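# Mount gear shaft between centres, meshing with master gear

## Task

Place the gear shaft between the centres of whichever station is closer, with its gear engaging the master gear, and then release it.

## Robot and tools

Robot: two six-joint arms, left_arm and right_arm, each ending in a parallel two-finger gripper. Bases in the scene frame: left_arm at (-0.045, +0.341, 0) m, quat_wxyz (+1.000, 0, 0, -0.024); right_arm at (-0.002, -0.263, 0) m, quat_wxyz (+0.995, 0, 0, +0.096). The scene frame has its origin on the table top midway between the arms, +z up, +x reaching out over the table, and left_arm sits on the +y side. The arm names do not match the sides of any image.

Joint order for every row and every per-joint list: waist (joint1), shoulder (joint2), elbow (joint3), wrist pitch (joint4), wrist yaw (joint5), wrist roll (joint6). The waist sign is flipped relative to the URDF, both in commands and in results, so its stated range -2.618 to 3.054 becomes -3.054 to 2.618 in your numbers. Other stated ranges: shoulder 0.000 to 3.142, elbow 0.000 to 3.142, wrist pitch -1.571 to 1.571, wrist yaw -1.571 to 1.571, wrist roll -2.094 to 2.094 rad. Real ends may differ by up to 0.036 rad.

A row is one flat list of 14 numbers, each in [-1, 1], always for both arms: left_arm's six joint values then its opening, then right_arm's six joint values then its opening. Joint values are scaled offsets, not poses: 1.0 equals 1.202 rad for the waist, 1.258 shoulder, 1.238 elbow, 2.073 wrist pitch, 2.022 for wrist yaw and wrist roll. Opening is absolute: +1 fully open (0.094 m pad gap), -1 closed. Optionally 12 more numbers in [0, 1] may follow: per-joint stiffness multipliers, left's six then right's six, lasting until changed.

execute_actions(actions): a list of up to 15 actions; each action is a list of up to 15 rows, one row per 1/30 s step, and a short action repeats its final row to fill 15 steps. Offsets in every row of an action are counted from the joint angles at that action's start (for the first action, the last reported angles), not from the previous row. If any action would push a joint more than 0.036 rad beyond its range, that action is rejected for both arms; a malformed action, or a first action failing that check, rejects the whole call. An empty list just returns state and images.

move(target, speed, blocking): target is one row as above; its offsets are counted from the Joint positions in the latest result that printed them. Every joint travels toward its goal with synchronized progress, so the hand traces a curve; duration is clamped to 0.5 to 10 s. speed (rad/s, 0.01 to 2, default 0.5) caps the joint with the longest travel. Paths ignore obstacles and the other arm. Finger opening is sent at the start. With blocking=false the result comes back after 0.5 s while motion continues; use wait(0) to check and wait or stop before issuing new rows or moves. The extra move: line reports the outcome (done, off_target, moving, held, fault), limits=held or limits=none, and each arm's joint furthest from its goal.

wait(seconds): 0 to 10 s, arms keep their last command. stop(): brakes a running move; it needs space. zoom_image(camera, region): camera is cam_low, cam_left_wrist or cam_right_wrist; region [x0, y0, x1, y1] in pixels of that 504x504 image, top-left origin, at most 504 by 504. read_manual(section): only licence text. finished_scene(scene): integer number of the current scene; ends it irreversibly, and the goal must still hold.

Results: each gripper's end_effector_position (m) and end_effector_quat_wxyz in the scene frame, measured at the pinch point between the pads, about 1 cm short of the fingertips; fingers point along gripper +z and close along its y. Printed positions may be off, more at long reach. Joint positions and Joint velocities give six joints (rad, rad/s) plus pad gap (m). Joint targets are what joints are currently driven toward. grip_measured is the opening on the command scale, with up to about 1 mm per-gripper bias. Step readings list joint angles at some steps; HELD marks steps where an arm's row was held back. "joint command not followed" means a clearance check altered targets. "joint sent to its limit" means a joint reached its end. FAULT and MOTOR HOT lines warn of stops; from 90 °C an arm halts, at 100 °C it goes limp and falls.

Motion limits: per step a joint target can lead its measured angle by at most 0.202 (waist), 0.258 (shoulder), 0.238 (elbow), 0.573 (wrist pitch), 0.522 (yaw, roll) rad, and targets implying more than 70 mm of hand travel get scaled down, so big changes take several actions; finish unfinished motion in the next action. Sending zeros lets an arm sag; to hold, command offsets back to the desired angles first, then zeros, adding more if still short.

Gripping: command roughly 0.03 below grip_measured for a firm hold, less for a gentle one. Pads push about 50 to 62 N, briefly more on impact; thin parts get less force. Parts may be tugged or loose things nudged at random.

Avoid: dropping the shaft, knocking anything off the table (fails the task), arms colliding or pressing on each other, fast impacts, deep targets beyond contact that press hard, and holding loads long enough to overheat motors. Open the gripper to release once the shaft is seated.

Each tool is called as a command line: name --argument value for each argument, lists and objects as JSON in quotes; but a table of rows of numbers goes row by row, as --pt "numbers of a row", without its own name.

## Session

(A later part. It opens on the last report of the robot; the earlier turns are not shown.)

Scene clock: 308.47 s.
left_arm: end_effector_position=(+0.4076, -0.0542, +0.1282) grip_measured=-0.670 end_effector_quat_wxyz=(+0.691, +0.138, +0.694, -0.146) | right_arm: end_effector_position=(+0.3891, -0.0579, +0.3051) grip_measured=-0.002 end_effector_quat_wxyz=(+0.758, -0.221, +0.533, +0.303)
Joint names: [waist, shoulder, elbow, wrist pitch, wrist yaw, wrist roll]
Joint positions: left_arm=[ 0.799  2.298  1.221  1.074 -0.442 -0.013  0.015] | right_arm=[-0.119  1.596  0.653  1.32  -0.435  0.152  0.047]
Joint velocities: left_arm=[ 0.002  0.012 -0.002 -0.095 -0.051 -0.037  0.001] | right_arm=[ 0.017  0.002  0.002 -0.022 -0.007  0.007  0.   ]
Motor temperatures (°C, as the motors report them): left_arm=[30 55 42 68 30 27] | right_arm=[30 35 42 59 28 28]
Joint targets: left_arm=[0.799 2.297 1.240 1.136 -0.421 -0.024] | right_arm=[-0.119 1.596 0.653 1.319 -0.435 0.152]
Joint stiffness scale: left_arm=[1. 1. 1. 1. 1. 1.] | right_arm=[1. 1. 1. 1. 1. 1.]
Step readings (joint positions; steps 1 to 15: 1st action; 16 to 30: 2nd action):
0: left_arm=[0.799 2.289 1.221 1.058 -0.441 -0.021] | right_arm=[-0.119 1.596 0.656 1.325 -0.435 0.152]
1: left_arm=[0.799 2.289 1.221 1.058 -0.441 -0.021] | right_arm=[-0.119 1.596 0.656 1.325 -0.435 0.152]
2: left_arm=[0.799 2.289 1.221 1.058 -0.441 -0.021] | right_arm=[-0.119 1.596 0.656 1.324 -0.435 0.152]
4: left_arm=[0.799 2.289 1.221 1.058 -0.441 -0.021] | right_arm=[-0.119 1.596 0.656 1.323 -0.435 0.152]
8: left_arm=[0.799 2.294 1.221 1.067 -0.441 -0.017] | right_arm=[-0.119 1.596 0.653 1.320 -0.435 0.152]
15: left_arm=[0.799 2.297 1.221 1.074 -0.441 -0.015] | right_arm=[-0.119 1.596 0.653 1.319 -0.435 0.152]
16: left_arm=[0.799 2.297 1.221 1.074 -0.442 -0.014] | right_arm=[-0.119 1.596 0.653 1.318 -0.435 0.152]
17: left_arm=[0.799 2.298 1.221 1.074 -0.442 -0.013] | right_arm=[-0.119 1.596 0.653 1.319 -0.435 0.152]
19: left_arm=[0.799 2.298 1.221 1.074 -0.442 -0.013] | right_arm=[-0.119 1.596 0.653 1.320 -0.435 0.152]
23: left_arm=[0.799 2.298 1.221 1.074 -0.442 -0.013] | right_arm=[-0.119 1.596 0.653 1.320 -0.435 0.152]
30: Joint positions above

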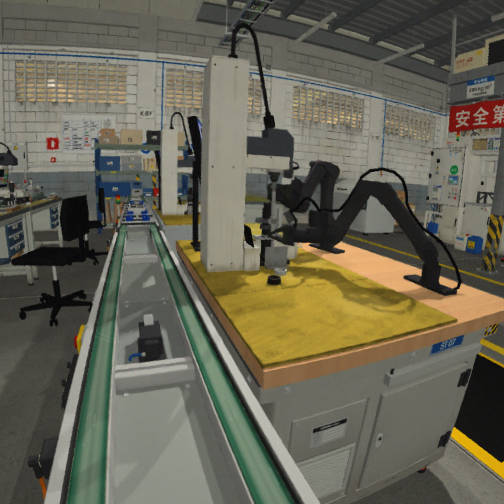

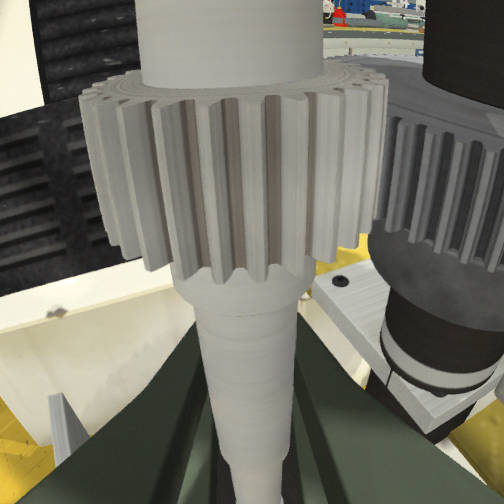

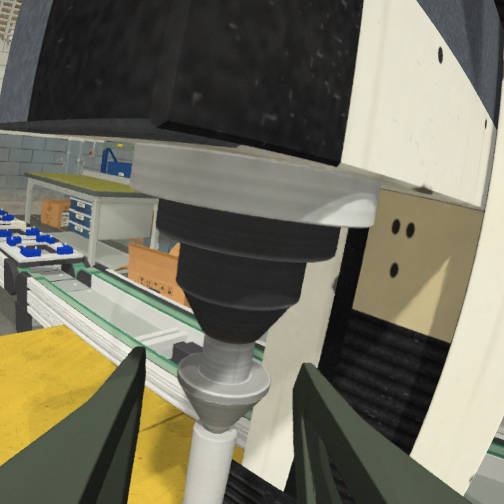

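move --target '[0,0,0.015,0.03,0.012,-0.005,-0.71, 0.04,-0.17,-0.135,-0.055,0,0,0]' --speed 0.3

move --target '[0,0,0.015,0.03,0.012,-0.005,-0.71, 0.2,-0.55,-0.2,-0.33,-0.08,-0.05,1]' --speed 0.7

Scene clock: 312.63 s.
left_arm: end_effector_position=(+0.4078, -0.0538, +0.1280) grip_measured=-0.670 end_effector_quat_wxyz=(+0.691, +0.139, +0.694, -0.144) | right_arm: end_effector_position=(+0.3581, -0.0839, +0.3002) grip_measured=-0.002 end_effector_quat_wxyz=(+0.751, -0.209, +0.555, +0.290)
Joint names: [waist, shoulder, elbow, wrist pitch, wrist yaw, wrist roll]
Joint positions: left_arm=[ 0.799  2.298  1.221  1.073 -0.444 -0.009  0.015] | right_arm=[-0.08   1.403  0.504  1.23  -0.435  0.152  0.047]
Joint velocities: left_arm=[ 0.017 -0.012 -0.007  0.022 -0.007 -0.007  0.001] | right_arm=[-0.002 -0.012 -0.012 -0.022  0.007 -0.051 -0.001]
Motor temperatures (°C, as the motors report them): left_arm=[30 55 42 66 30 27] | right_arm=[30 35 41 57 28 28]
Joint targets: left_arm=[0.799 2.298 1.240 1.136 -0.418 -0.023] | right_arm=[-0.070 1.382 0.486 1.206 -0.435 0.152]
Joint stiffness scale: left_arm=[1. 1. 1. 1. 1. 1.] | right_arm=[1. 1. 1. 1. 1. 1.]
move: off_target (left_arm, right_arm); limits=none; left_arm: farthest joint: the wrist pitch, 0.063 radians from its target (0.062 radians at the start); right_arm: farthest joint: the wrist pitch, 0.024 radians from its target (0.114 radians at the start)

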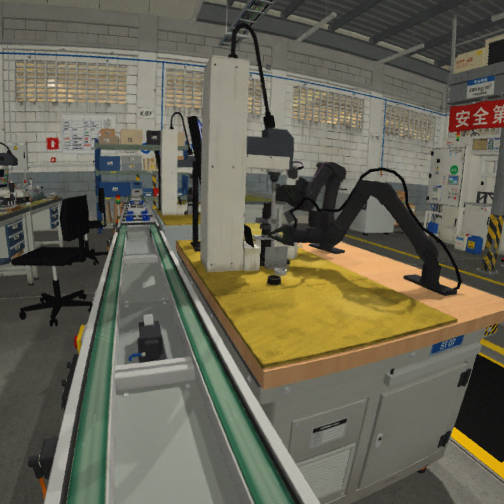

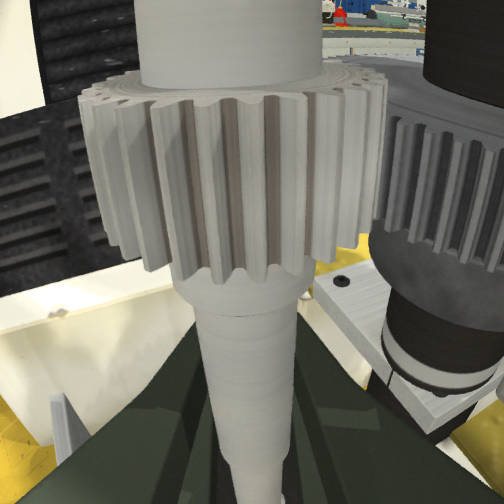

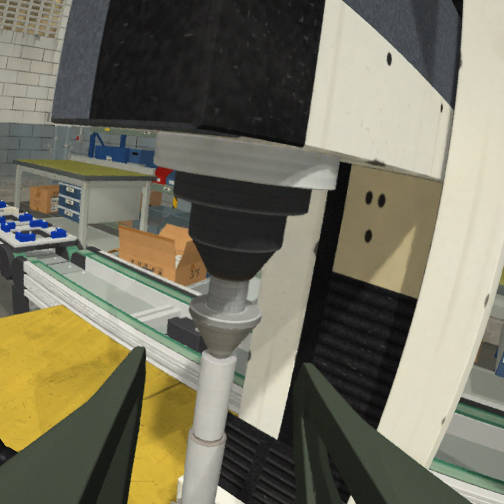

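Scene clock: 314.43 s.
left_arm: end_effector_position=(+0.4079, -0.0534, +0.1280) grip_measured=-0.670 end_effector_quat_wxyz=(+0.692, +0.139, +0.694, -0.142) | right_arm: end_effector_position=(+0.2808, -0.1510, +0.2644) grip_measured=+0.999 end_effector_quat_wxyz=(+0.703, -0.213, +0.639, +0.229)
Joint names: [waist, shoulder, elbow, wrist pitch, wrist yaw, wrist roll]
Joint positions: left_arm=[ 0.799  2.298  1.221  1.073 -0.446 -0.007  0.015] | right_arm=[ 0.15   0.733  0.273  0.571 -0.591  0.056  0.094]
Joint velocities: left_arm=[ 0.022 -0.002 -0.007 -0.007 -0.066  0.051  0.001] | right_arm=[ 0.012  0.002  0.022 -0.022  0.007  0.037  0.   ]
Motor temperatures (°C, as the motors report them): left_arm=[30 54 41 66 30 27] | right_arm=[30 34 41 56 28 28]
Joint targets: left_arm=[0.799 2.298 1.240 1.136 -0.420 -0.019] | right_arm=[0.160 0.711 0.257 0.546 -0.597 0.051]
Joint stiffness scale: left_arm=[1. 1. 1. 1. 1. 1.] | right_arm=[1. 1. 1. 1. 1. 1.]
move: off_target (left_arm, right_arm); limits=none; left_arm: farthest joint: the wrist pitch, 0.062 radians from its target (0.062 radians at the start); right_arm: farthest joint: the wrist pitch, 0.025 radians from its target (0.684 radians at the start)

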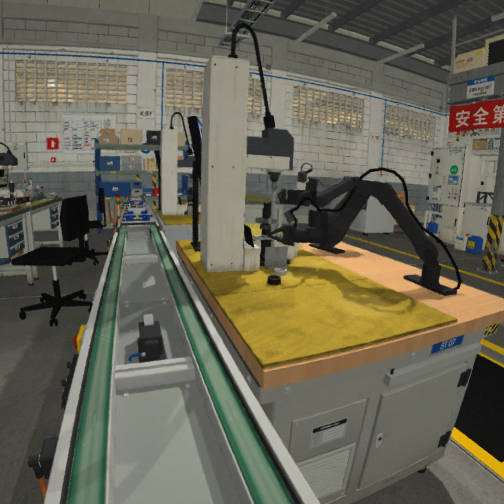

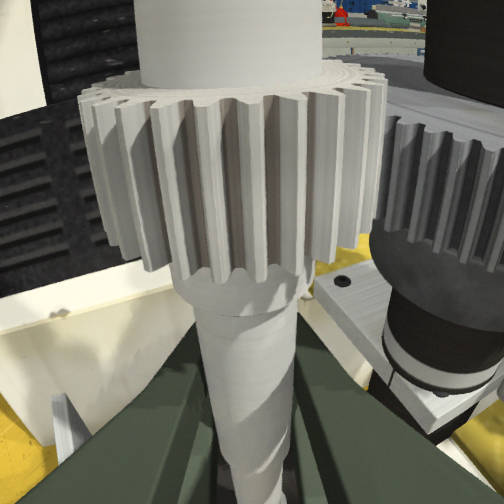

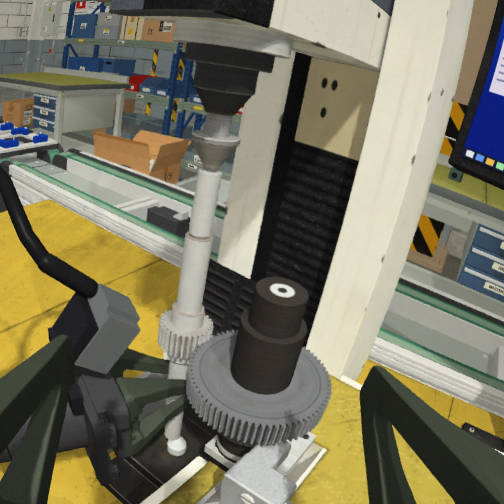

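zoom_image --camera "cam_right_wrist" --region '[130, 300, 260, 470]'

Region (130, 300, 260, 470) of cam_right_wrist's 504x504 image, scaled by 2.965, with more detail than that image has; it fills the left 385 columns of this view, and the rest is white.

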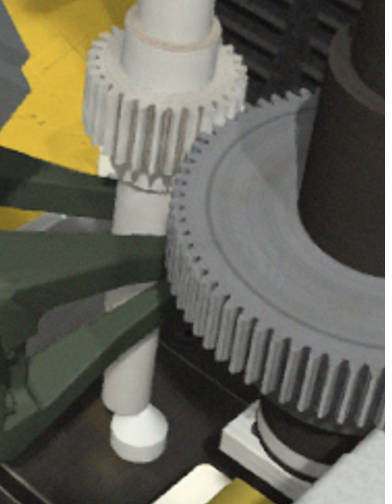

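execute_actions --actions '[[[0.008,0,0.025,0.03,0.018,-0.01,-0.71,0,0,0,0,0,0,1],[0.008,0,0.03,0.03,0.022,-0.012,-0.71,0,0,0,0,0,0,1],[0.008,0,0.035,0.03,0.026,-0.014,-0.71,0,0,0,0,0,0,1],[0.008,0,0.04,0.03,0.03,-0.016,-0.71,0,0,0,0,0,0,1],[0.008,0,0.044,0.03,0.03,-0.016,-0.71,0,0,0,0,0,0,1],[0.008,0,0.047,0.03,0.03,-0.016,-0.71,0,0,0,0,0,0,1]]]'

zoom_image --camera "cam_right_wrist" --region '[130, 300, 260, 470]'

Scene clock: 328.00 s.
left_arm: end_effector_position=(+0.4104, -0.0562, +0.1241) grip_measured=-0.670 end_effector_quat_wxyz=(+0.690, +0.141, +0.696, -0.144) | right_arm: end_effector_position=(+0.2808, -0.1509, +0.2643) grip_measured=+0.999 end_effector_quat_wxyz=(+0.702, -0.213, +0.639, +0.229)
Joint names: [waist, shoulder, elbow, wrist pitch, wrist yaw, wrist roll]
Joint positions: left_arm=[ 0.797  2.313  1.238  1.067 -0.438 -0.009  0.015] | right_arm=[ 0.15   0.733  0.273  0.571 -0.592  0.056  0.094]
Joint velocities: left_arm=[-0.007 -0.007 -0.012 -0.051  0.037  0.037  0.001] | right_arm=[ 0.007 -0.007  0.002 -0.081  0.007 -0.022 -0.001]
Motor temperatures (°C, as the motors report them): left_arm=[30 54 40 63 30 27] | right_arm=[30 32 39 52 28 28]
Joint targets: left_arm=[0.809 2.298 1.280 1.136 -0.386 -0.039] | right_arm=[0.150 0.733 0.273 0.571 -0.592 0.056]
Joint stiffness scale: left_arm=[1. 1. 1. 1. 1. 1.] | right_arm=[1. 1. 1. 1. 1. 1.]
Step readings (joint positions):
0: left_arm=[0.799 2.298 1.221 1.073 -0.446 -0.007] | right_arm=[0.150 0.733 0.273 0.571 -0.592 0.056]
1: left_arm=[0.799 2.298 1.221 1.073 -0.446 -0.007] | right_arm=[0.150 0.733 0.273 0.571 -0.592 0.056]
2: left_arm=[0.799 2.298 1.221 1.074 -0.445 -0.007] | right_arm=[0.150 0.733 0.273 0.571 -0.592 0.056]
4: left_arm=[0.799 2.298 1.222 1.074 -0.444 -0.007] | right_arm=[0.150 0.733 0.273 0.571 -0.592 0.056]
8: left_arm=[0.799 2.307 1.234 1.068 -0.442 -0.012] | right_arm=[0.150 0.733 0.273 0.571 -0.592 0.056]
15: Joint positions above

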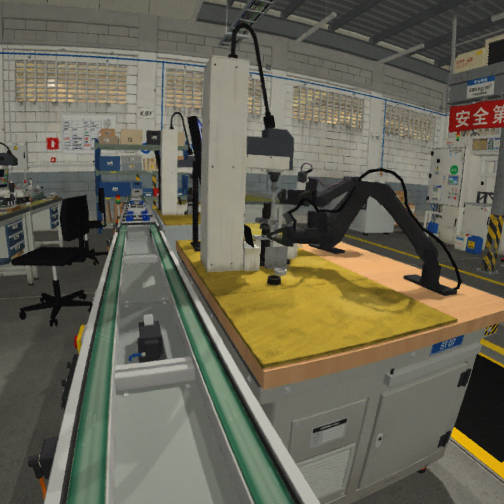

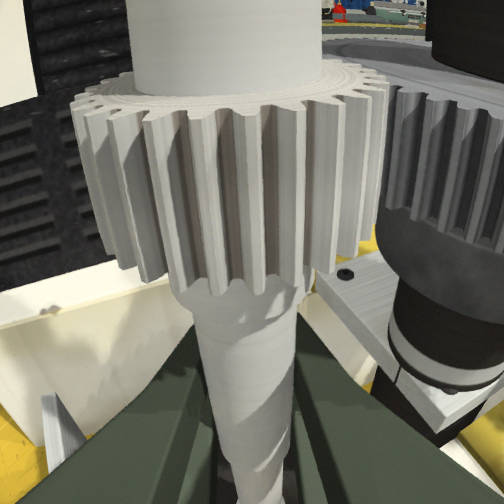

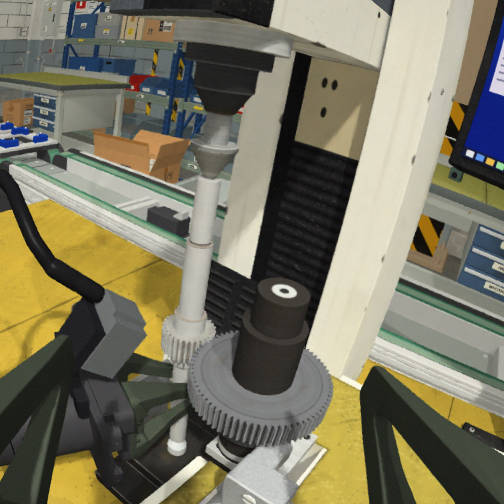

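Region (130, 300, 260, 470) of cam_right_wrist's 504x504 image, scaled by 2.965, with more detail than that image has; it fills the left 385 columns of this view, and the rest is white.

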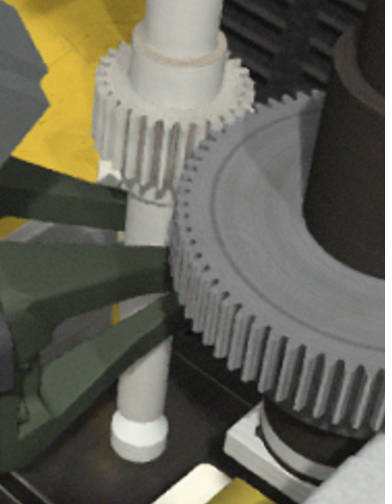

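execute_actions --actions '[[[0,0,0,0,0,0,-0.71,0,0,0,0,0,0,1],[0,0,0,0,0,0,-0.71,0,0,0,0,0,0,1],[0,0,0,0,0,0,-0.71,0,0,0,0,0,0,1],[0,0,0,0,0,0,-0.66,0,0,0,0,0,0,1],[0,0,0,0,0,0,-0.6,0,0,0,0,0,0,1],[0,0,0,0,0,0,-0.5,0,0,0,0,0,0,1],[0,0,0,0,0,0,-0.4,0,0,0,0,0,0,1]]]'

move --target '[0.036,-0.12,-0.21,0.065,0,0,-0.4,0,0,0,0,0,0,1]' --speed 0.3

zoom_image --camera "cam_right_wrist" --region '[160, 300, 250, 390]'

Scene clock: 333.33 s.
left_arm: end_effector_position=(+0.4107, -0.0554, +0.1226) grip_measured=-0.401 end_effector_quat_wxyz=(+0.688, +0.143, +0.697, -0.140) | right_arm: end_effector_position=(+0.2808, -0.1509, +0.2643) grip_measured=+0.999 end_effector_quat_wxyz=(+0.702, -0.213, +0.639, +0.229)
Joint names: [waist, shoulder, elbow, wrist pitch, wrist yaw, wrist roll]
Joint positions: left_arm=[ 0.797  2.313  1.238  1.061 -0.441 -0.005  0.028] | right_arm=[ 0.15   0.733  0.273  0.571 -0.592  0.056  0.094]
Joint velocities: left_arm=[-0.012 -0.017 -0.002 -0.051 -0.051 -0.037  0.   ] | right_arm=[ 0.022 -0.007 -0.012 -0.051  0.037  0.022  0.001]
Motor temperatures (°C, as the motors report them): left_arm=[30 54 41 63 30 27] | right_arm=[30 32 39 51 28 28]
Joint targets: left_arm=[0.797 2.313 1.238 1.066 -0.438 -0.009] | right_arm=[0.150 0.733 0.273 0.571 -0.592 0.056]
Joint stiffness scale: left_arm=[1. 1. 1. 1. 1. 1.] | right_arm=[1. 1. 1. 1. 1. 1.]
Step readings (joint positions):
0: left_arm=[0.797 2.313 1.238 1.067 -0.438 -0.009] | right_arm=[0.150 0.733 0.273 0.571 -0.592 0.056]
1: left_arm=[0.797 2.313 1.238 1.063 -0.441 -0.008] | right_arm=[0.150 0.733 0.273 0.571 -0.592 0.056]
2: left_arm=[0.797 2.313 1.238 1.061 -0.441 -0.008] | right_arm=[0.150 0.733 0.273 0.571 -0.592 0.056]
4: left_arm=[0.797 2.313 1.238 1.061 -0.441 -0.006] | right_arm=[0.150 0.733 0.273 0.571 -0.592 0.056]
8: left_arm=[0.797 2.313 1.238 1.061 -0.441 -0.005] | right_arm=[0.150 0.733 0.273 0.571 -0.592 0.056]
15: Joint positions above

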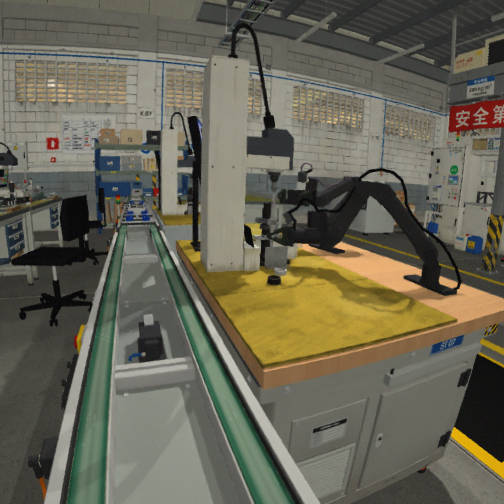

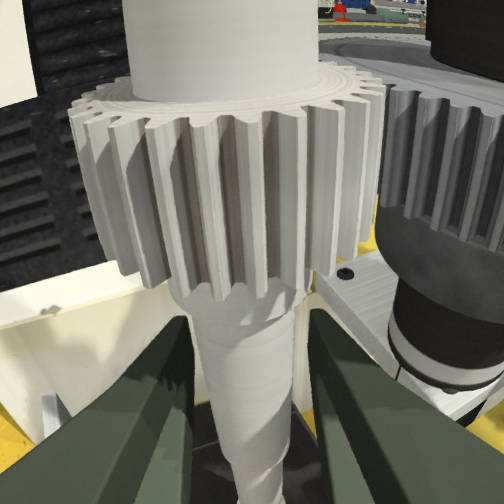

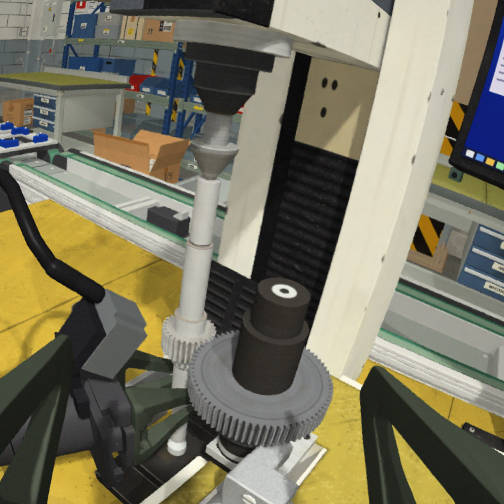

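Scene clock: 334.70 s.
left_arm: end_effector_position=(+0.3652, -0.0320, +0.1172) grip_measured=-0.401 end_effector_quat_wxyz=(+0.681, +0.159, +0.700, -0.147) | right_arm: end_effector_position=(+0.2808, -0.1509, +0.2643) grip_measured=+0.999 end_effector_quat_wxyz=(+0.702, -0.213, +0.639, +0.229)
Joint names: [waist, shoulder, elbow, wrist pitch, wrist yaw, wrist roll]
Joint positions: left_arm=[ 0.83   2.196  0.989  1.174 -0.441 -0.005  0.028] | right_arm=[ 0.15   0.733  0.273  0.571 -0.592  0.056  0.094]
Joint velocities: left_arm=[ 0.007 -0.037  0.012  0.022  0.037 -0.007 -0.001] | right_arm=[-0.007 -0.007  0.007 -0.007 -0.066 -0.007  0.001]
Motor temperatures (°C, as the motors report them): left_arm=[30 54 40 62 30 27] | right_arm=[30 32 39 51 28 28]
Joint targets: left_arm=[0.840 2.162 0.978 1.196 -0.441 -0.005] | right_arm=[0.150 0.733 0.273 0.571 -0.592 0.056]
Joint stiffness scale: left_arm=[1. 1. 1. 1. 1. 1.] | right_arm=[1. 1. 1. 1. 1. 1.]
move: off_target (left_arm); limits=none; left_arm: farthest joint: the shoulder, 0.034 radians from its target (0.151 radians at the start); right_arm: farthest joint: the waist, 0.000 radians from its target (0.000 radians at the start)

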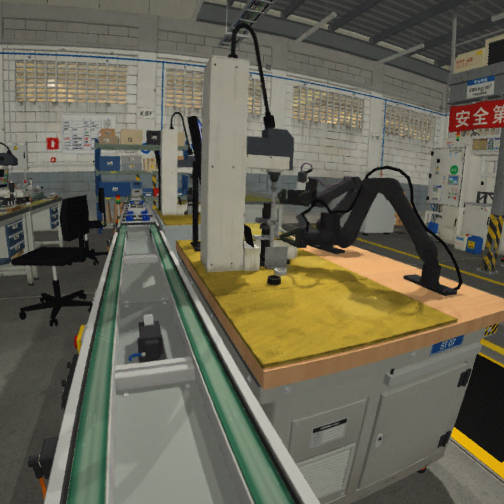

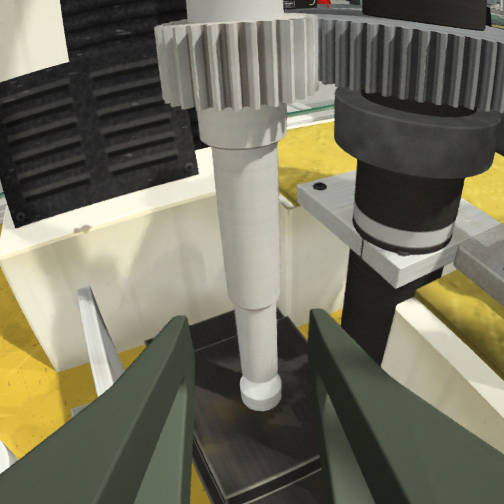

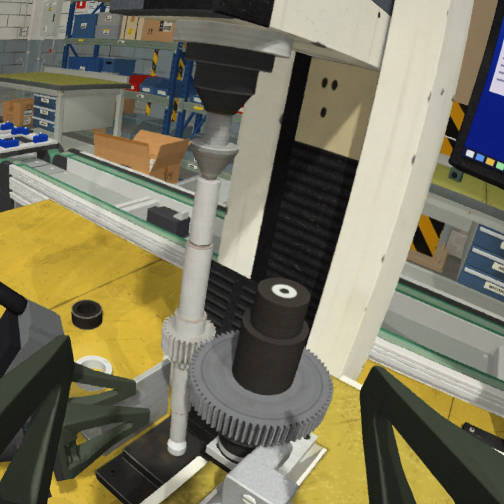

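Region (160, 300, 250, 390) of cam_right_wrist's 504x504 image, scaled by 5.600, with more detail than that image has.

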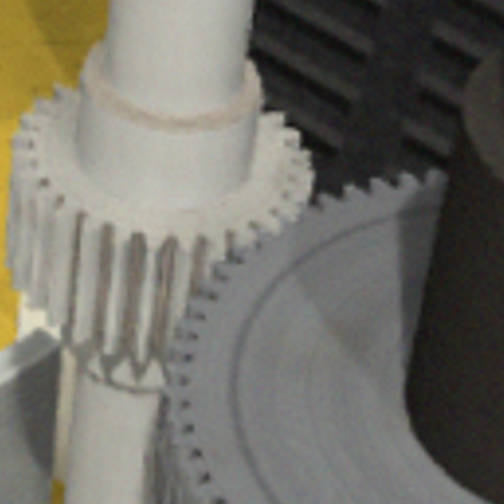

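finished_scene --scene 1

The scene is finished: the task was done.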